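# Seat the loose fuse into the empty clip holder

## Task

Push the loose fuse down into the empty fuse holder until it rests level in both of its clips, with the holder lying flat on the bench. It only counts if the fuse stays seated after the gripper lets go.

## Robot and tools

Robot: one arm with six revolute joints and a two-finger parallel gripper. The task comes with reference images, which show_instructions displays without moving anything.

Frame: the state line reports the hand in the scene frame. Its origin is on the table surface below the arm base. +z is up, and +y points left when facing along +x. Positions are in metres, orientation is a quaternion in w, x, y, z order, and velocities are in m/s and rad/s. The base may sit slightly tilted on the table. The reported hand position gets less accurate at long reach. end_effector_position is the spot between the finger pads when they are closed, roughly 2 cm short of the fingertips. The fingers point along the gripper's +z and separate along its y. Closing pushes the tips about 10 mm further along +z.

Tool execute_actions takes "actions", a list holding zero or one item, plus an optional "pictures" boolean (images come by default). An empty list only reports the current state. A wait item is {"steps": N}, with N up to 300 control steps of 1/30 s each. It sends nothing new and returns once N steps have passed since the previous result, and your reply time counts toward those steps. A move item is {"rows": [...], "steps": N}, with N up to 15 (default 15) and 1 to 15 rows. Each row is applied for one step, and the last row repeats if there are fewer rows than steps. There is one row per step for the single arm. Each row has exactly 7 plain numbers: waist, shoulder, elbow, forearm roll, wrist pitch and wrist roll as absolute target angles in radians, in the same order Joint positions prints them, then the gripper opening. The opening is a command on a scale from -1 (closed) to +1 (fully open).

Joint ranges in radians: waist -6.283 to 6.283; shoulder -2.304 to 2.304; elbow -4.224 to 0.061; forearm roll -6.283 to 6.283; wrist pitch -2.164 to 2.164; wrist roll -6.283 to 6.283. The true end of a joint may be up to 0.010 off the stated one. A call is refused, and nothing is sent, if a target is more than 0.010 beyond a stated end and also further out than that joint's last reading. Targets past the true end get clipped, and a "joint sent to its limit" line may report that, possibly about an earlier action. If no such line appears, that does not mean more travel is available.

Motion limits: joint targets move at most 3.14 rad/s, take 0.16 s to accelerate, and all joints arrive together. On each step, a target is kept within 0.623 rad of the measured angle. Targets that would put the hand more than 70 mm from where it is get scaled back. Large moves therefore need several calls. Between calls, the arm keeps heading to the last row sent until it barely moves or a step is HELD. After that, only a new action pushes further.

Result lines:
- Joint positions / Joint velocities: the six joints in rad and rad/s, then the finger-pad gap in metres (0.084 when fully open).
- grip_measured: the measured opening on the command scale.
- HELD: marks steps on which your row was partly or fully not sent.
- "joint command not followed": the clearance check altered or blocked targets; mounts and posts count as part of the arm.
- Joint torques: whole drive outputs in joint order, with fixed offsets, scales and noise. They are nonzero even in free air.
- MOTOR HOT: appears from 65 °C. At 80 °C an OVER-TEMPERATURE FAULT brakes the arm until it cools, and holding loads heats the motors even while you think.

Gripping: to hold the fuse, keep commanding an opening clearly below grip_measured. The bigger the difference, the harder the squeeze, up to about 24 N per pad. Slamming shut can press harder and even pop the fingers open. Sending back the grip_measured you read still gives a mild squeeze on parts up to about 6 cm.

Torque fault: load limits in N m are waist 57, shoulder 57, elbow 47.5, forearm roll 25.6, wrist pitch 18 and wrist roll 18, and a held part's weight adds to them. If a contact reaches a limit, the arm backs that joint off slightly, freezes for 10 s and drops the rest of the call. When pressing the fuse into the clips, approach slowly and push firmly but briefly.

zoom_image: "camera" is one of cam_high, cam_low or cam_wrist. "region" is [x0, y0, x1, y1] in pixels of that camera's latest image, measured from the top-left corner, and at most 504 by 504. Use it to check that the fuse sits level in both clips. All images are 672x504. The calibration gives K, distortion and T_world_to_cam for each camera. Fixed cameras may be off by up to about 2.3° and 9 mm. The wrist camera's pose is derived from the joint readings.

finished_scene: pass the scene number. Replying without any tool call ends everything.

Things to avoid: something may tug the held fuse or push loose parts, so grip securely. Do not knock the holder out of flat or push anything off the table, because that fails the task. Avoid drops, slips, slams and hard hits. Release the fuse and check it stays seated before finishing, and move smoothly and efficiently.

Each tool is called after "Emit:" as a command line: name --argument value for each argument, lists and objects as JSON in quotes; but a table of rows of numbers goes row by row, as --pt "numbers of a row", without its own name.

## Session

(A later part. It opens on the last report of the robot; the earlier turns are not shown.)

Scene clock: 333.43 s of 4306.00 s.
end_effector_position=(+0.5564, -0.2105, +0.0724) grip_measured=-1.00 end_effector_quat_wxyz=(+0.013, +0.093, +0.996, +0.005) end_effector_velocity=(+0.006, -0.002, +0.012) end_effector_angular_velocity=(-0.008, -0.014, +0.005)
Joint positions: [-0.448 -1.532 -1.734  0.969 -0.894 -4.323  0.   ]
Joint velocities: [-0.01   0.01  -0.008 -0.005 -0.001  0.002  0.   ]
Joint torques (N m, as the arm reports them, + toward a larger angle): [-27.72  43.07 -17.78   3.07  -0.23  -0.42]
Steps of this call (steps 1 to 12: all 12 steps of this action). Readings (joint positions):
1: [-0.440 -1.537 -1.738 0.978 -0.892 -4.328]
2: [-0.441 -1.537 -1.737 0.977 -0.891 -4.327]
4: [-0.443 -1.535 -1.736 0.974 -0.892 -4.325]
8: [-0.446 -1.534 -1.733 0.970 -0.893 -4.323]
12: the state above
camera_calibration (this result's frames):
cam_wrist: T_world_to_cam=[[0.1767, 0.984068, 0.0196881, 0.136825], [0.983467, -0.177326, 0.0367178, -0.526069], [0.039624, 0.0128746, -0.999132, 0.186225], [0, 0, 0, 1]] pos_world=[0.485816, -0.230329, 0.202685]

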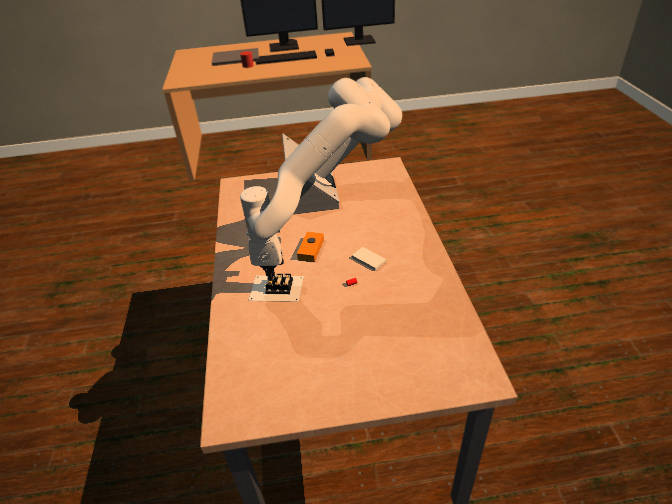

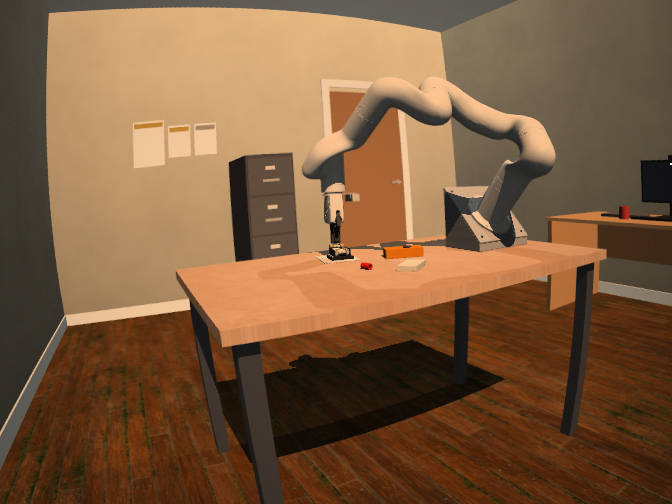

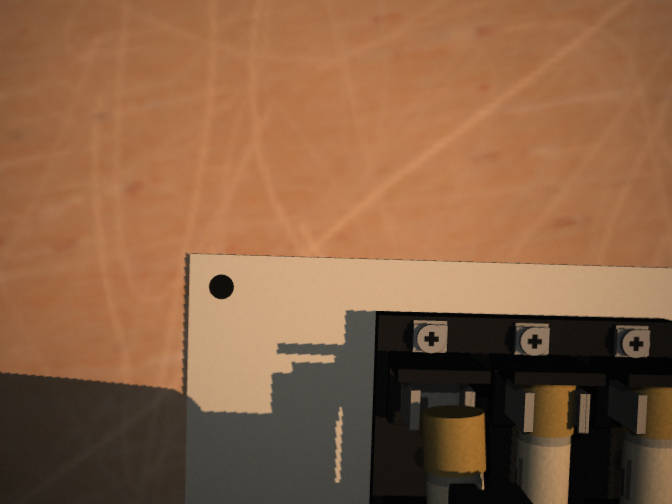

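Emit:
execute_actions --actions '[{"rows":[[-0.471,-1.4997,-1.7275,0.925,-0.9087,-4.298,-0.4]],"steps":12}]' --pictures false

Emit:
execute_actions --actions '[{"rows":[[-0.476,-1.543,-1.905,0.801,-0.955,-4.136,-0.4]],"steps":15}]'

Scene clock: 342.17 s of 4306.00 s.
end_effector_position=(+0.5569, -0.2106, +0.0968) grip_measured=-0.42 end_effector_quat_wxyz=(+0.011, +0.091, +0.996, +0.002) end_effector_velocity=(-0.002, +0.001, +0.006) end_effector_angular_velocity=(+0.001, +0.007, -0.001)
Joint positions: [-0.47  -1.501 -1.728  0.927 -0.908 -4.299  0.026]
Joint velocities: [-0.006  0.009  0.004 -0.016 -0.006  0.01   0.001]
Joint torques (N m, as the arm reports them, + toward a larger angle): [-27.19  43.9  -17.93   2.48  -0.24  -0.35]
Steps of this call (steps 1 to 15: the robot went on to your last target; steps 16 to 90: nothing new was sent; then 5.33 s passed at rest; steps 91 to 102: all 12 steps of this action). Readings (joint positions):
91: [-0.449 -1.531 -1.735 0.968 -0.894 -4.322]
92: [-0.451 -1.528 -1.733 0.963 -0.896 -4.320]
94: [-0.459 -1.517 -1.731 0.948 -0.901 -4.311]
98: [-0.468 -1.503 -1.729 0.931 -0.907 -4.302]
102: the state above

Scene clock: 342.67 s of 4306.00 s.
end_effector_position=(+0.5928, -0.2286, +0.1298) grip_measured=-0.42 end_effector_quat_wxyz=(+0.003, +0.096, +0.995, -0.024) end_effector_velocity=(+0.006, -0.002, +0.006) end_effector_angular_velocity=(-0.010, +0.003, -0.003)
Joint positions: [-0.476 -1.543 -1.902  0.803 -0.954 -4.138  0.026]
Joint velocities: [-0.    -0.006 -0.028 -0.019 -0.007  0.026 -0.   ]
Joint torques (N m, as the arm reports them, + toward a larger angle): [-30.13  46.38 -19.18   2.81  -0.14  -0.53]
Steps of this call (steps 1 to 15: all 15 steps of this action). Readings (joint positions):
1: [-0.470 -1.501 -1.728 0.926 -0.909 -4.298]
2: [-0.471 -1.502 -1.734 0.921 -0.911 -4.292]
4: [-0.472 -1.514 -1.777 0.889 -0.923 -4.250]
8: [-0.475 -1.534 -1.874 0.824 -0.946 -4.167]
15: the state above
camera_calibration (this result's frames):
cam_wrist: T_world_to_cam=[[0.18449, 0.982058, -0.0390619, 0.149659], [0.982723, -0.183723, 0.0224102, -0.566364], [0.0148315, -0.0425215, -0.998985, 0.244361], [0, 0, 0, 1]] pos_world=[0.525344, -0.240638, 0.262652]

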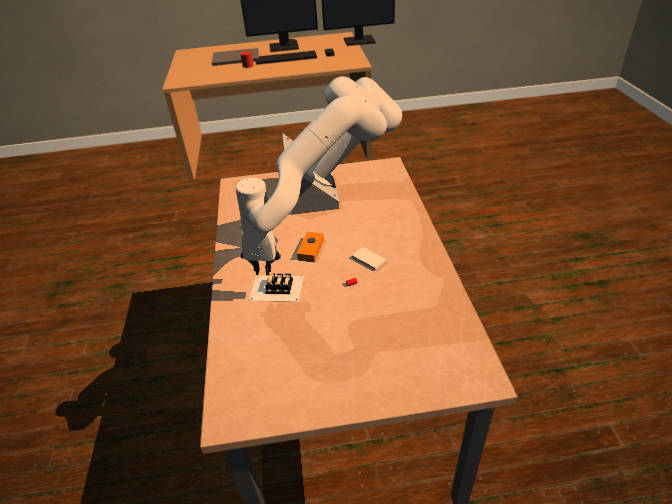

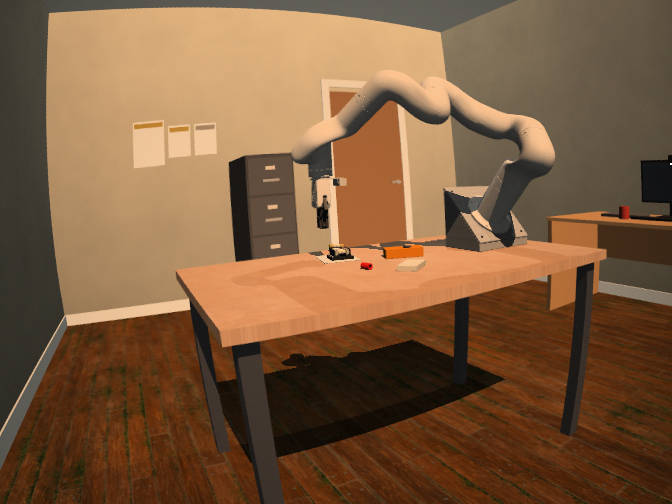

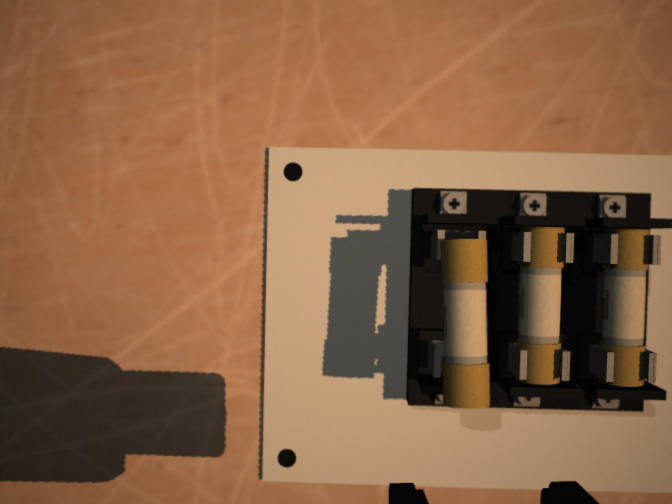

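Emit:
execute_actions --actions '[{"rows":[[-0.415,-1.588,-1.915,0.864,-0.934,-4.171,-1]],"steps":15}]'

Scene clock: 351.87 s of 4306.00 s.
end_effector_position=(+0.5998, -0.2150, +0.0821) grip_measured=-1.00 end_effector_quat_wxyz=(-0.002, +0.086, +0.996, -0.017) end_effector_velocity=(-0.000, +0.002, -0.007) end_effector_angular_velocity=(+0.003, +0.003, +0.002)
Joint positions: [-0.416 -1.587 -1.915  0.863 -0.934 -4.171  0.   ]
Joint velocities: [ 0.008 -0.007 -0.     0.008  0.002 -0.005  0.   ]
Joint torques (N m, as the arm reports them, + toward a larger angle): [-30.2   45.07 -18.22   2.95   0.01  -0.32]
Steps of this call (steps 1 to 15: the robot went on to your last target; steps 16 to 90: nothing new was sent; then 5.70 s passed at rest; steps 91 to 105: all 15 steps of this action). Readings (joint positions):
91: [-0.476 -1.543 -1.905 0.801 -0.955 -4.136]
92: [-0.472 -1.546 -1.907 0.807 -0.953 -4.139]
94: [-0.451 -1.561 -1.911 0.828 -0.946 -4.151]
98: [-0.423 -1.583 -1.912 0.855 -0.937 -4.166]
105: the state above
camera_calibration (this result's frames):
cam_wrist: T_world_to_cam=[[0.162996, 0.98626, -0.0268949, 0.145961], [0.986606, -0.162755, 0.0109531, -0.566537], [0.00642536, -0.02832, -0.999578, 0.205375], [0, 0, 0, 1]] pos_world=[0.533838, -0.230345, 0.21542]

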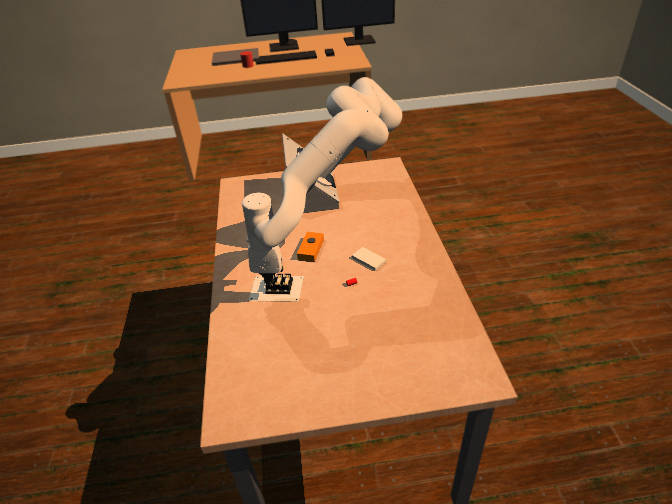

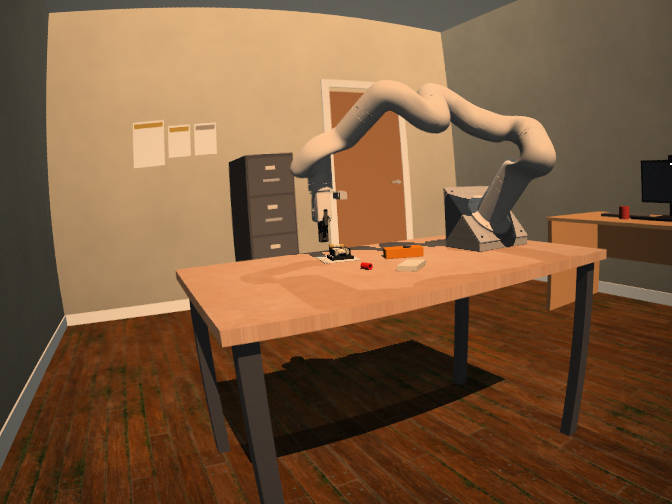

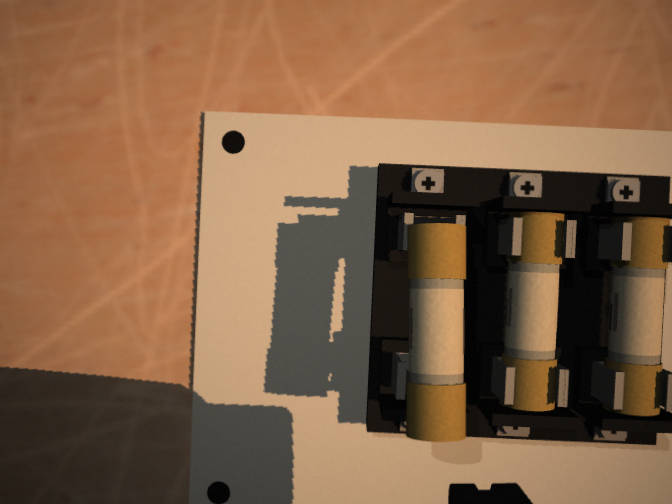

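Emit:
execute_actions --actions '[{"rows":[[-0.398,-1.609,-1.92,0.893,-0.924,-4.187,-1]],"steps":12}]'

Emit:
zoom_image --camera "cam_low" --region '[295,200,385,270]'

Scene clock: 361.00 s of 4306.00 s.
end_effector_position=(+0.5999, -0.2133, +0.0638) grip_measured=-1.00 end_effector_quat_wxyz=(-0.001, +0.085, +0.996, -0.014) end_effector_velocity=(+0.001, +0.000, -0.005) end_effector_angular_velocity=(+0.001, -0.003, +0.001)
Joint positions: [-0.399 -1.608 -1.92   0.892 -0.924 -4.186  0.   ]
Joint velocities: [ 0.005 -0.007 -0.003  0.01   0.004 -0.006  0.   ]
Joint torques (N m, as the arm reports them, + toward a larger angle): [-29.71  45.37 -18.5    2.39  -0.08  -0.57]
Steps of this call (steps 1 to 15: the robot went on to your last target; steps 16 to 90: nothing new was sent; then 5.73 s passed at rest; steps 91 to 102: all 12 steps of this action). Readings (joint positions):
91: [-0.415 -1.588 -1.915 0.864 -0.934 -4.171]
92: [-0.413 -1.590 -1.916 0.868 -0.933 -4.173]
94: [-0.407 -1.597 -1.918 0.878 -0.929 -4.178]
98: [-0.400 -1.607 -1.919 0.889 -0.925 -4.185]
102: the state above
camera_calibration (this result's frames):
cam_wrist: T_world_to_cam=[[0.161668, 0.98663, -0.0206101, 0.144203], [0.986805, -0.161437, 0.0124367, -0.566144], [0.00894315, -0.0223487, -0.99971, 0.186955], [0, 0, 0, 1]] pos_world=[0.533688, -0.229494, 0.196913]

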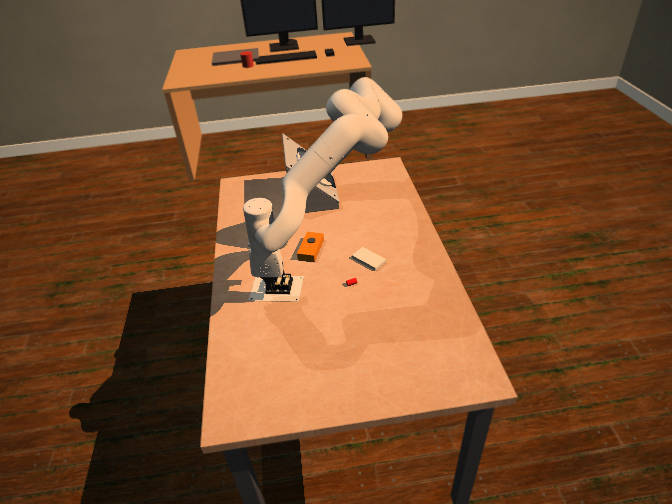

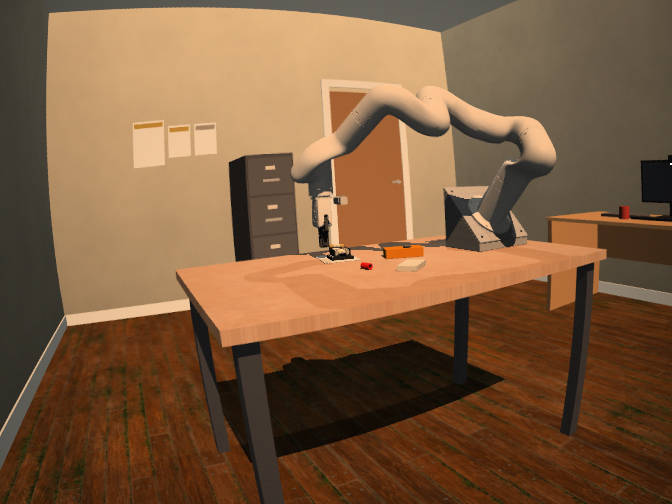

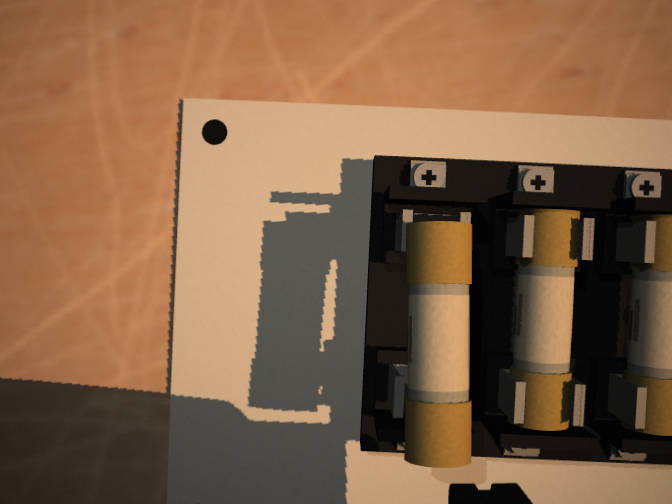

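Region (295, 200, 385, 270) of cam_low's 672x504 image, scaled by 5.600, with more detail than that image has.

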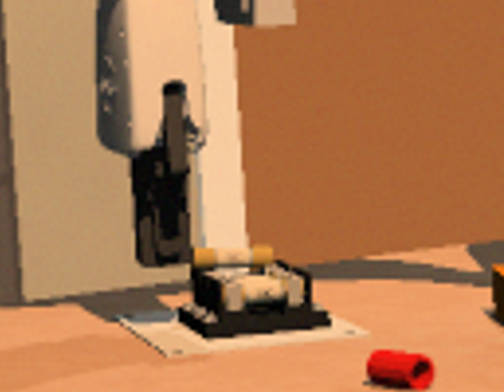

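Emit:
execute_actions --actions '[{"rows":[[-0.395,-1.613,-1.921,0.898,-0.922,-4.19,-1],[-0.395,-1.613,-1.921,0.898,-0.922,-4.19,-1],[-0.395,-1.613,-1.921,0.898,-0.922,-4.19,-1],[-0.395,-1.613,-1.921,0.898,-0.922,-4.19,-1],[-0.398,-1.607,-1.9034,0.9072,-0.9184,-4.204,-1],[-0.398,-1.607,-1.9034,0.9072,-0.9184,-4.204,-1],[-0.398,-1.607,-1.9034,0.9072,-0.9184,-4.204,-1],[-0.401,-1.601,-1.886,0.9164,-0.9148,-4.218,-1]],"steps":15}]'

Emit:
zoom_image --camera "cam_low" --region '[295,200,385,270]'

Scene clock: 370.27 s of 4306.00 s.
end_effector_position=(+0.5927, -0.2124, +0.0590) grip_measured=-1.00 end_effector_quat_wxyz=(+0.001, +0.086, +0.996, -0.010) end_effector_velocity=(-0.007, +0.001, -0.001) end_effector_angular_velocity=(+0.006, -0.006, +0.001)
Joint positions: [-0.401 -1.602 -1.889  0.915 -0.916 -4.215  0.   ]
Joint velocities: [-0.005  0.011  0.033  0.019  0.008 -0.029  0.   ]
Joint torques (N m, as the arm reports them, + toward a larger angle): [-29.26  44.24 -18.61   3.24  -0.22  -0.36]
Steps of this call (steps 1 to 15: the robot went on to your last target; steps 16 to 90: nothing new was sent; then 5.77 s passed at rest; steps 91 to 105: all 15 steps of this action). Readings (joint positions):
91: [-0.398 -1.609 -1.920 0.893 -0.924 -4.187]
92: [-0.398 -1.609 -1.920 0.894 -0.924 -4.187]
94: [-0.397 -1.611 -1.921 0.895 -0.923 -4.188]
98: [-0.397 -1.610 -1.912 0.902 -0.920 -4.197]
105: the state above
camera_calibration (this result's frames):
cam_wrist: T_world_to_cam=[[0.163249, 0.986515, -0.0117685, 0.142969], [0.986484, -0.163051, 0.0162222, -0.559135], [0.0140846, -0.0142577, -0.999799, 0.180862], [0, 0, 0, 1]] pos_world=[0.525691, -0.229629, 0.191579]

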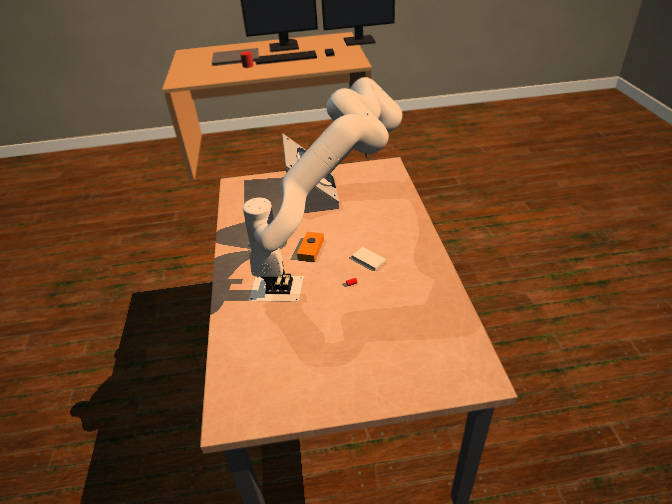

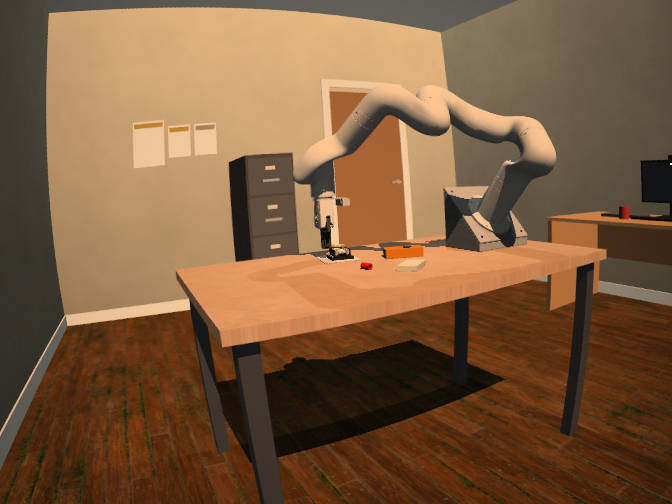

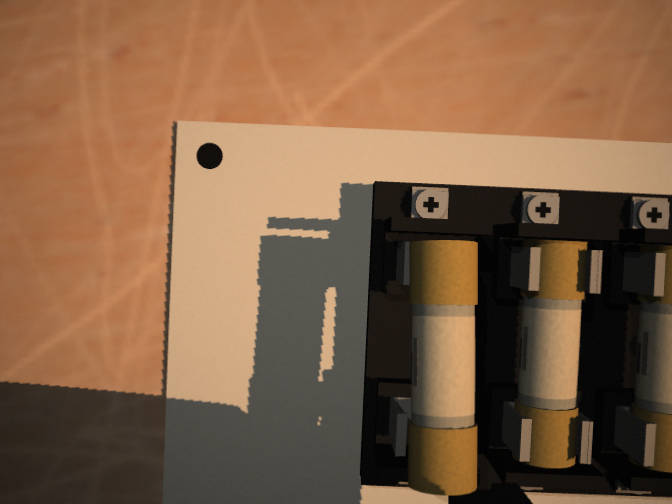

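Region (295, 200, 385, 270) of cam_low's 672x504 image, scaled by 5.600, with more detail than that image has.

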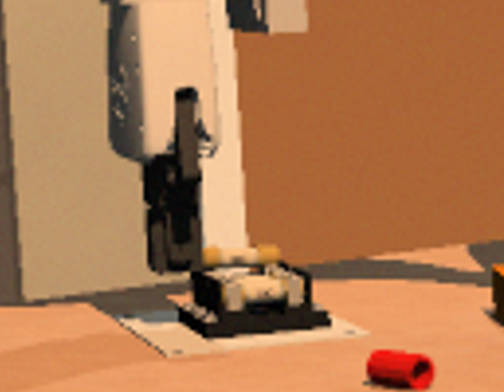

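Emit:
execute_actions --actions '[{"rows":[[-0.4045,-1.5955,-1.8765,0.9185,-0.9138,-4.2235,-1]],"steps":10}]' --pictures false

Emit:
execute_actions --actions '[{"rows":[[-0.476,-1.543,-1.905,0.801,-0.955,-4.136,-1]],"steps":15}]'

Scene clock: 378.47 s of 4306.00 s.
end_effector_position=(+0.5904, -0.2123, +0.0606) grip_measured=-1.00 end_effector_quat_wxyz=(+0.002, +0.086, +0.996, -0.009) end_effector_velocity=(-0.000, +0.000, +0.002) end_effector_angular_velocity=(-0.000, -0.003, +0.002)
Joint positions: [-0.404 -1.596 -1.877  0.918 -0.914 -4.223  0.   ]
Joint velocities: [-0.002  0.005  0.006  0.002  0.001 -0.005  0.   ]
Joint torques (N m, as the arm reports them, + toward a larger angle): [-28.97  44.81 -17.48   2.43  -0.18  -0.49]
Steps of this call (steps 1 to 15: the robot went on to your last target; steps 16 to 90: nothing new was sent; then 4.87 s passed at rest; steps 91 to 100: all 10 steps of this action). Readings (joint positions):
91: [-0.401 -1.601 -1.886 0.916 -0.915 -4.218]
92: [-0.401 -1.600 -1.885 0.917 -0.915 -4.219]
94: [-0.403 -1.598 -1.881 0.917 -0.914 -4.221]
98: [-0.404 -1.596 -1.878 0.918 -0.914 -4.223]
100: the state above

Scene clock: 378.97 s of 4306.00 s.
end_effector_position=(+0.5933, -0.2286, +0.1290) grip_measured=-1.00 end_effector_quat_wxyz=(+0.003, +0.096, +0.995, -0.024) end_effector_velocity=(+0.001, -0.002, +0.011) end_effector_angular_velocity=(-0.006, -0.002, -0.003)
Joint positions: [-0.475 -1.544 -1.904  0.803 -0.954 -4.137  0.   ]
Joint velocities: [-0.01   0.009 -0.005 -0.016 -0.007  0.013  0.   ]
Joint torques (N m, as the arm reports them, + toward a larger angle): [-27.57  45.43 -18.96   2.91  -0.14  -0.41]
Steps of this call (steps 1 to 15: all 15 steps of this action). Readings (joint positions):
1: [-0.405 -1.596 -1.877 0.918 -0.914 -4.223]
2: [-0.407 -1.594 -1.878 0.912 -0.916 -4.218]
4: [-0.428 -1.579 -1.885 0.876 -0.929 -4.192]
8: [-0.466 -1.549 -1.903 0.821 -0.948 -4.151]
15: the state above
camera_calibration (this result's frames):
cam_wrist: T_world_to_cam=[[0.184327, 0.982073, -0.0394408, 0.149662], [0.982763, -0.18358, 0.0218135, -0.566701], [0.0141819, -0.0427818, -0.998984, 0.243943], [0, 0, 0, 1]] pos_world=[0.525886, -0.240578, 0.26196]

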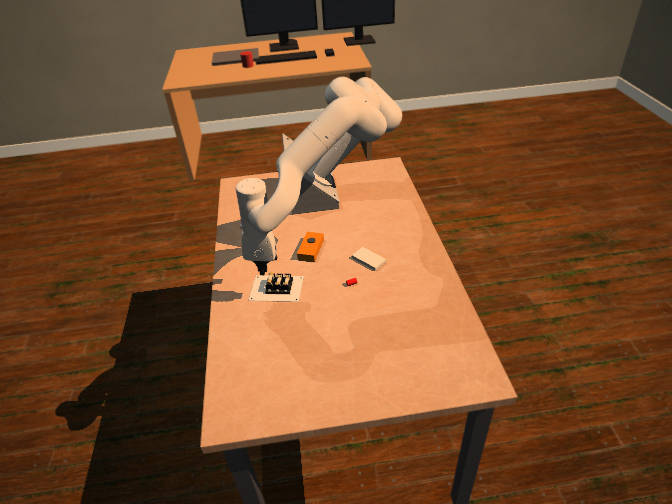

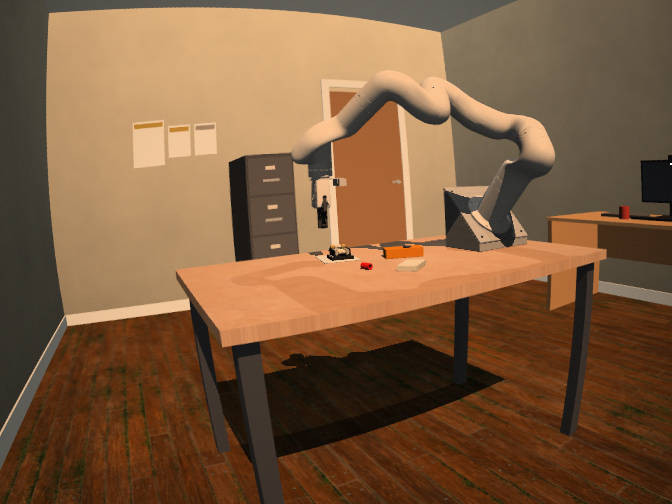

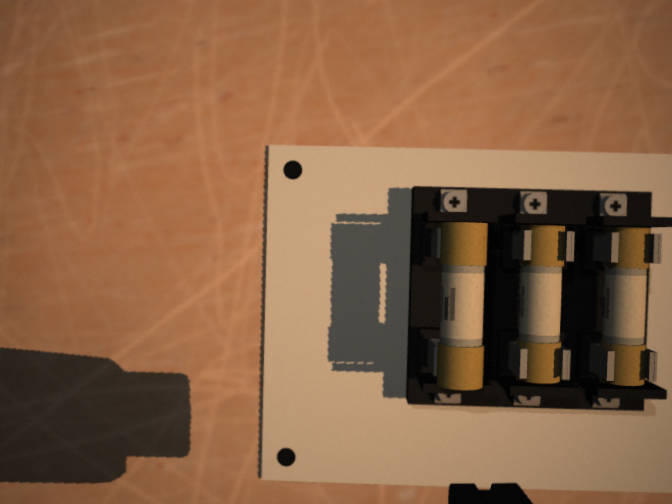

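Emit:
execute_actions --actions '[{"rows":[[-0.4687,-1.5037,-1.7041,0.9567,-0.8973,-4.3294,-1]],"steps":15}]' --pictures false

Emit:
execute_actions --actions '[{"rows":[[-0.4505,-1.5258,-1.7092,0.9873,-0.8871,-4.3464,-1]],"steps":12}]'

Scene clock: 391.27 s of 4306.00 s.
end_effector_position=(+0.5516, -0.2104, +0.0886) grip_measured=-1.00 end_effector_quat_wxyz=(+0.015, +0.093, +0.996, +0.005) end_effector_velocity=(-0.008, +0.003, -0.007) end_effector_angular_velocity=(+0.007, -0.004, +0.002)
Joint positions: [-0.469 -1.504 -1.708  0.954 -0.898 -4.326  0.   ]
Joint velocities: [ 0.001  0.006  0.032  0.025  0.009 -0.033  0.   ]
Joint torques (N m, as the arm reports them, + toward a larger angle): [-28.91  43.62 -19.06   3.19  -0.15  -0.5 ]
Steps of this call (steps 1 to 15: the robot went on to your last target; steps 16 to 90: nothing new was sent; then 8.80 s passed at rest; steps 91 to 105: all 15 steps of this action). Readings (joint positions):
91: [-0.476 -1.543 -1.904 0.801 -0.955 -4.137]
92: [-0.476 -1.541 -1.899 0.806 -0.953 -4.143]
94: [-0.474 -1.531 -1.854 0.843 -0.939 -4.189]
98: [-0.470 -1.513 -1.741 0.926 -0.909 -4.290]
105: the state above

Scene clock: 391.67 s of 4306.00 s.
end_effector_position=(+0.5510, -0.2093, +0.0706) grip_measured=-1.00 end_effector_quat_wxyz=(+0.016, +0.093, +0.995, +0.007) end_effector_velocity=(+0.001, +0.000, -0.005) end_effector_angular_velocity=(+0.000, -0.003, +0.002)
Joint positions: [-0.451 -1.525 -1.709  0.986 -0.887 -4.346  0.   ]
Joint velocities: [ 0.005 -0.006 -0.002  0.011  0.003 -0.007  0.   ]
Joint torques (N m, as the arm reports them, + toward a larger angle): [-28.12  43.68 -17.06   2.94  -0.1   -0.51]
Steps of this call (steps 1 to 12: all 12 steps of this action). Readings (joint positions):
1: [-0.469 -1.504 -1.707 0.955 -0.898 -4.328]
2: [-0.467 -1.506 -1.707 0.959 -0.896 -4.330]
4: [-0.460 -1.514 -1.708 0.970 -0.893 -4.337]
8: [-0.453 -1.523 -1.708 0.983 -0.889 -4.344]
12: the state above
camera_calibration (this result's frames):
cam_wrist: T_world_to_cam=[[0.177655, 0.983787, 0.0245138, 0.135701], [0.983025, -0.178568, 0.0421424, -0.520862], [0.0458365, 0.0166108, -0.998811, 0.181943], [0, 0, 0, 1]] pos_world=[0.479573, -0.229532, 0.200351]

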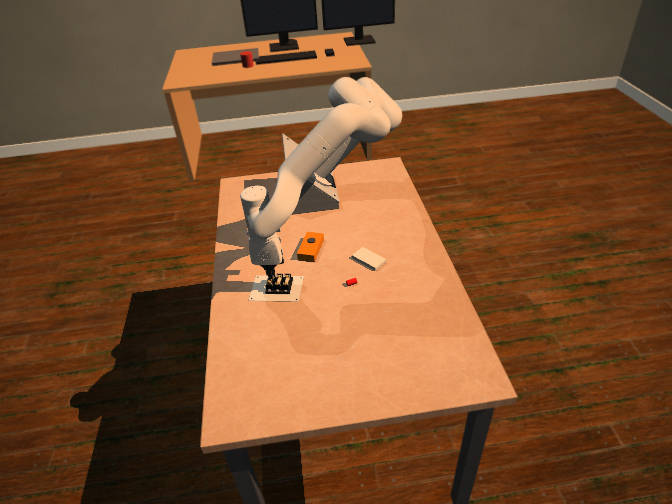

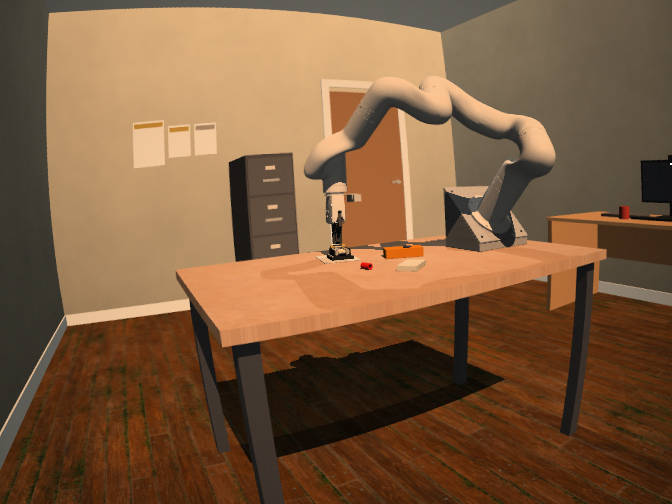

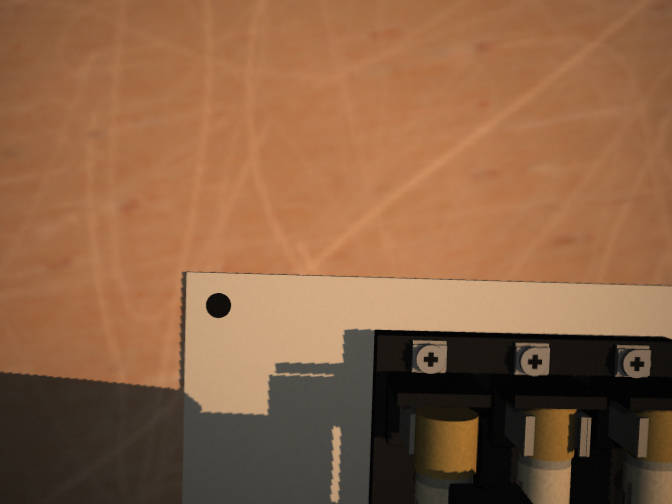

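Emit:
execute_actions --actions '[{"rows":[[-0.4484,-1.5284,-1.7098,0.9909,-0.8859,-4.3484,-1],[-0.4463,-1.531,-1.7104,0.9945,-0.8847,-4.3504,-1],[-0.4441,-1.5336,-1.711,0.9981,-0.8835,-4.3524,-1],[-0.4441,-1.5336,-1.711,0.9981,-0.8835,-4.3524,-1],[-0.442,-1.5362,-1.7116,1.0017,-0.8823,-4.3544,-1],[-0.442,-1.5362,-1.7116,1.0017,-0.8823,-4.3544,-1],[-0.4398,-1.5388,-1.7122,1.0053,-0.8811,-4.3564,-1],[-0.4398,-1.5388,-1.7122,1.0053,-0.8811,-4.3564,-1],[-0.4377,-1.5414,-1.7128,1.0089,-0.8799,-4.3584,-1]],"steps":15}]'

Scene clock: 410.30 s of 4306.00 s.
end_effector_position=(+0.5522, -0.2074, +0.0589) grip_measured=-1.00 end_effector_quat_wxyz=(+0.016, +0.093, +0.996, +0.009) end_effector_velocity=(-0.007, -0.013, -0.017) end_effector_angular_velocity=(-0.039, +0.003, -0.012)
Joint positions: [-0.438 -1.539 -1.714  1.008 -0.884 -4.358  0.   ]
Joint velocities: [ 0.01  -0.023  0.003  0.014  0.053 -0.008  0.   ]
Joint torques (N m, as the arm reports them, + toward a larger angle): [-26.26  23.05  -6.66   1.15   3.12  -0.39]
Steps of this call (steps 1 to 15: the robot went on to your last target; steps 16 to 90: nothing new was sent; then 15.13 s passed at rest; steps 91 to 105: all 15 steps of this action). Readings (joint positions):
91: [-0.450 -1.526 -1.709 0.987 -0.887 -4.346]
92: [-0.450 -1.526 -1.709 0.988 -0.887 -4.347]
94: [-0.449 -1.528 -1.710 0.991 -0.886 -4.348]
98: [-0.445 -1.532 -1.712 0.998 -0.885 -4.352]
105: the state above
camera_calibration (this result's frames):
cam_wrist: T_world_to_cam=[[0.17656, 0.983864, 0.0289506, 0.134298], [0.983119, -0.177708, 0.043562, -0.521178], [0.0480038, 0.0207706, -0.998631, 0.169906], [0, 0, 0, 1]] pos_world=[0.480512, -0.228278, 0.188489]

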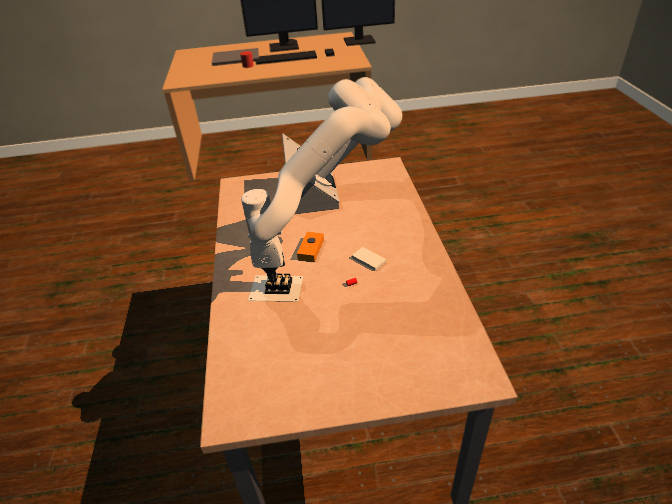

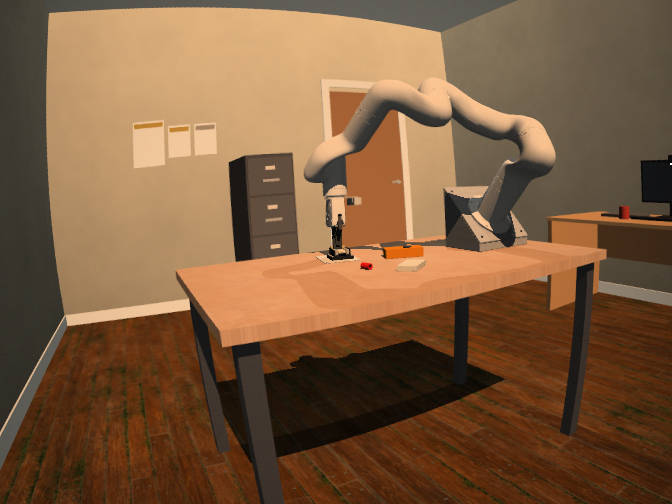

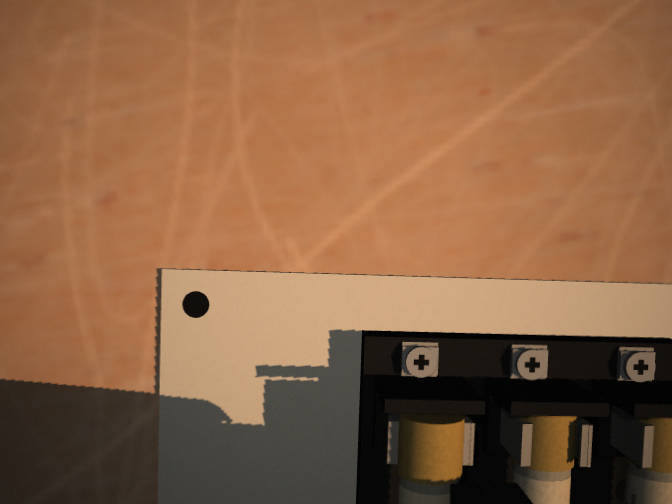

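Going in; continue down.

Emit:
execute_actions --actions '[{"rows":[[-0.4356,-1.544,-1.7134,1.0125,-0.8787,-4.3604,-1],[-0.4356,-1.544,-1.7134,1.0125,-0.8787,-4.3604,-1],[-0.4356,-1.544,-1.7134,1.0125,-0.8787,-4.3604,-1],[-0.4334,-1.5466,-1.714,1.0161,-0.8775,-4.3624,-1],[-0.4334,-1.5466,-1.714,1.0161,-0.8775,-4.3624,-1],[-0.4334,-1.5466,-1.714,1.0161,-0.8775,-4.3624,-1],[-0.4313,-1.5492,-1.7146,1.0197,-0.8763,-4.3644,-1]],"steps":15}]'

Scene clock: 417.67 s of 4306.00 s.
end_effector_position=(+0.5516, -0.2083, +0.0529) grip_measured=-1.00 end_effector_quat_wxyz=(+0.017, +0.093, +0.995, +0.008) end_effector_velocity=(+0.000, -0.000, -0.003) end_effector_angular_velocity=(-0.001, -0.001, -0.000)
Joint positions: [-0.433 -1.547 -1.715  1.019 -0.878 -4.364  0.   ]
Joint velocities: [ 0.004 -0.004 -0.001  0.006  0.003 -0.003  0.   ]
Joint torques (N m, as the arm reports them, + toward a larger angle): [-12.56  25.88 -11.11   4.01   1.44  -0.44]
Steps of this call (steps 1 to 15: the robot went on to your last target; steps 16 to 90: nothing new was sent; then 3.87 s passed at rest; steps 91 to 105: all 15 steps of this action). Readings (joint positions):
91: [-0.438 -1.541 -1.713 1.009 -0.880 -4.358]
92: [-0.437 -1.542 -1.713 1.009 -0.880 -4.359]
94: [-0.437 -1.543 -1.713 1.011 -0.879 -4.359]
98: [-0.435 -1.545 -1.714 1.015 -0.878 -4.362]
105: the state above
camera_calibration (this result's frames):
cam_wrist: T_world_to_cam=[[0.177475, 0.983735, 0.0277065, 0.135002], [0.982895, -0.17859, 0.0449764, -0.520634], [0.0491929, 0.0192504, -0.998604, 0.162965], [0, 0, 0, 1]] pos_world=[0.479753, -0.228923, 0.182414]

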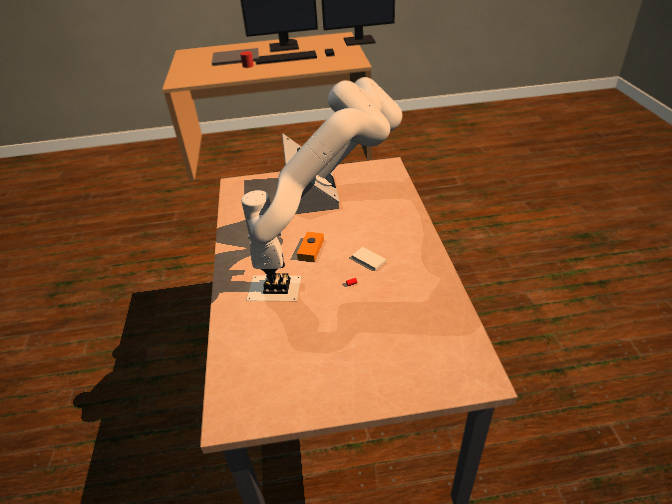

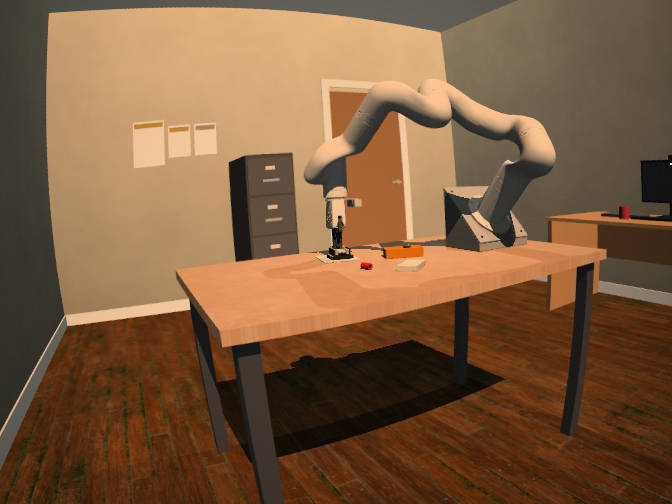

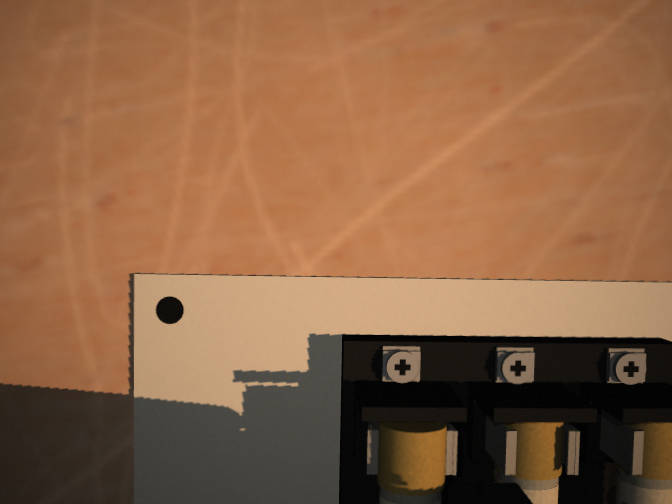

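Plate slid a little; lift and inspect.

Emit:
execute_actions --actions '[{"rows":[[-0.4687,-1.5037,-1.7041,0.9567,-0.8973,-4.3294,-1]],"steps":12}]' --pictures false

Emit:
execute_actions --actions '[{"rows":[[-0.482,-1.543,-1.905,0.801,-0.955,-4.136,-1]],"steps":15}]'

Emit:
zoom_image --camera "cam_wrist" --region '[380,170,672,420]'

Emit:
zoom_image --camera "cam_low" --region '[305,225,375,275]'

Scene clock: 424.23 s of 4306.00 s.
end_effector_position=(+0.5500, -0.2101, +0.0855) grip_measured=-1.00 end_effector_quat_wxyz=(+0.014, +0.093, +0.996, +0.006) end_effector_velocity=(-0.001, -0.000, +0.015) end_effector_angular_velocity=(+0.003, +0.002, -0.000)
Joint positions: [-0.467 -1.506 -1.704  0.959 -0.896 -4.331  0.   ]
Joint velocities: [-0.016  0.017  0.003 -0.026 -0.014  0.014  0.   ]
Joint torques (N m, as the arm reports them, + toward a larger angle): [-26.93  43.47 -18.48   2.97  -0.11  -0.49]
Steps of this call (steps 1 to 15: the robot went on to your last target; steps 16 to 90: nothing new was sent; then 3.17 s passed at rest; steps 91 to 102: all 12 steps of this action). Readings (joint positions):
91: [-0.432 -1.547 -1.715 1.019 -0.876 -4.364]
92: [-0.434 -1.545 -1.713 1.014 -0.877 -4.361]
94: [-0.445 -1.533 -1.707 0.993 -0.883 -4.349]
98: [-0.462 -1.511 -1.705 0.966 -0.892 -4.335]
102: the state above

Scene clock: 424.73 s of 4306.00 s.
end_effector_position=(+0.5916, -0.2311, +0.1319) grip_measured=-1.00 end_effector_quat_wxyz=(+0.005, +0.099, +0.995, -0.024) end_effector_velocity=(+0.006, -0.003, +0.007) end_effector_angular_velocity=(-0.011, +0.005, -0.005)
Joint positions: [-0.482 -1.543 -1.901  0.804 -0.954 -4.139  0.   ]
Joint velocities: [-0.002 -0.007 -0.032 -0.025 -0.01   0.033  0.   ]
Joint torques (N m, as the arm reports them, + toward a larger angle): [-29.53  46.9  -18.75   2.92  -0.16  -0.49]
Steps of this call (steps 1 to 15: all 15 steps of this action). Readings (joint positions):
1: [-0.467 -1.506 -1.704 0.958 -0.896 -4.330]
2: [-0.468 -1.507 -1.710 0.953 -0.899 -4.323]
4: [-0.471 -1.517 -1.755 0.916 -0.913 -4.277]
8: [-0.480 -1.534 -1.868 0.832 -0.943 -4.175]
15: the state above
camera_calibration (this result's frames):
cam_wrist: T_world_to_cam=[[0.188869, 0.981269, -0.0379449, 0.149454], [0.981822, -0.187953, 0.0264241, -0.566642], [0.0187973, -0.0422458, -0.99893, 0.244118], [0, 0, 0, 1]] pos_world=[0.523526, -0.242843, 0.264501]

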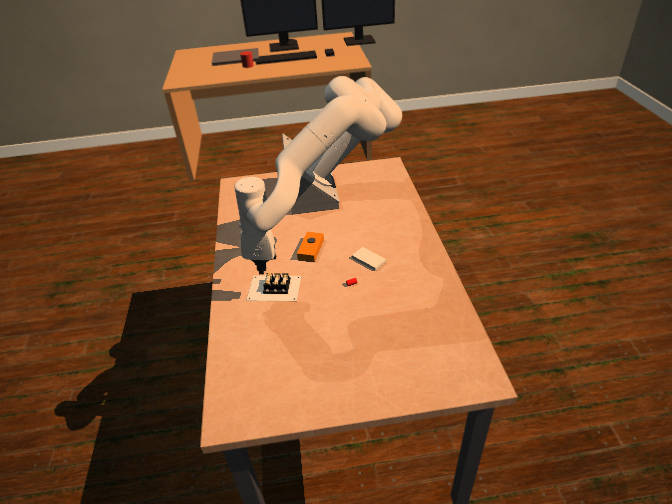

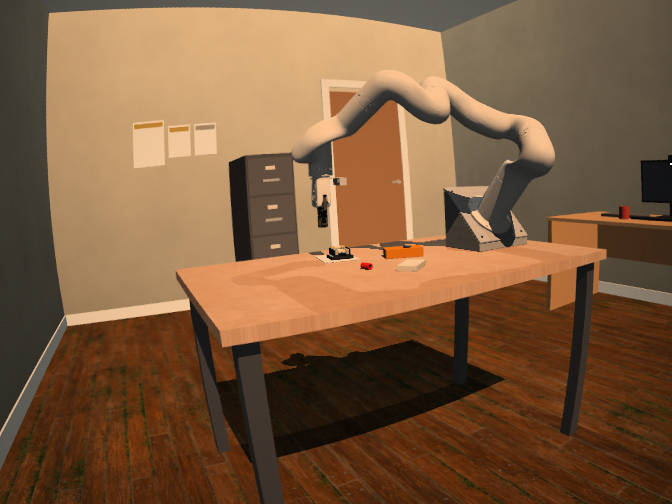

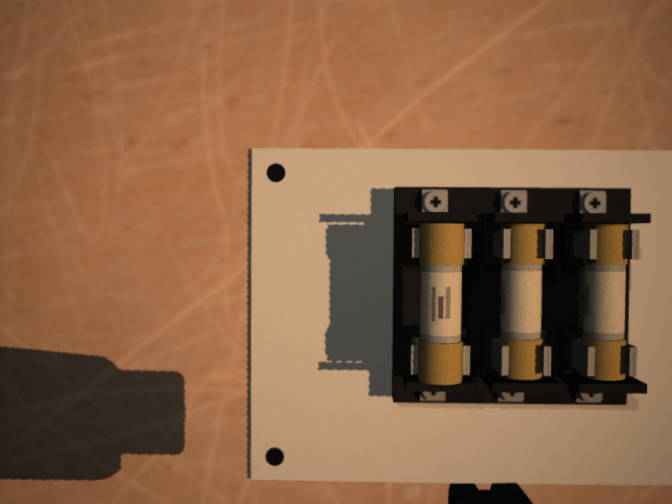

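Region (380, 170, 672, 420) of cam_wrist's 672x504 image, scaled by 1.726, with more detail than that image has; it fills the top 432 rows of this view, and the rest is white.

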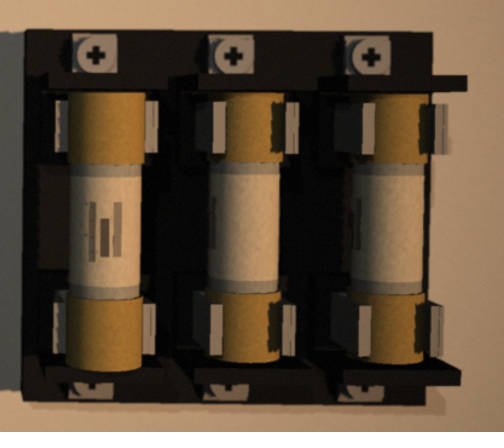

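Region (305, 225, 375, 275) of cam_low's 672x504 image, scaled by 7.200, with more detail than that image has; it fills the top 360 rows of this view, and the rest is white.

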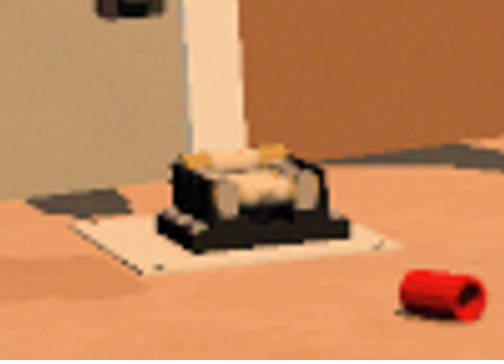

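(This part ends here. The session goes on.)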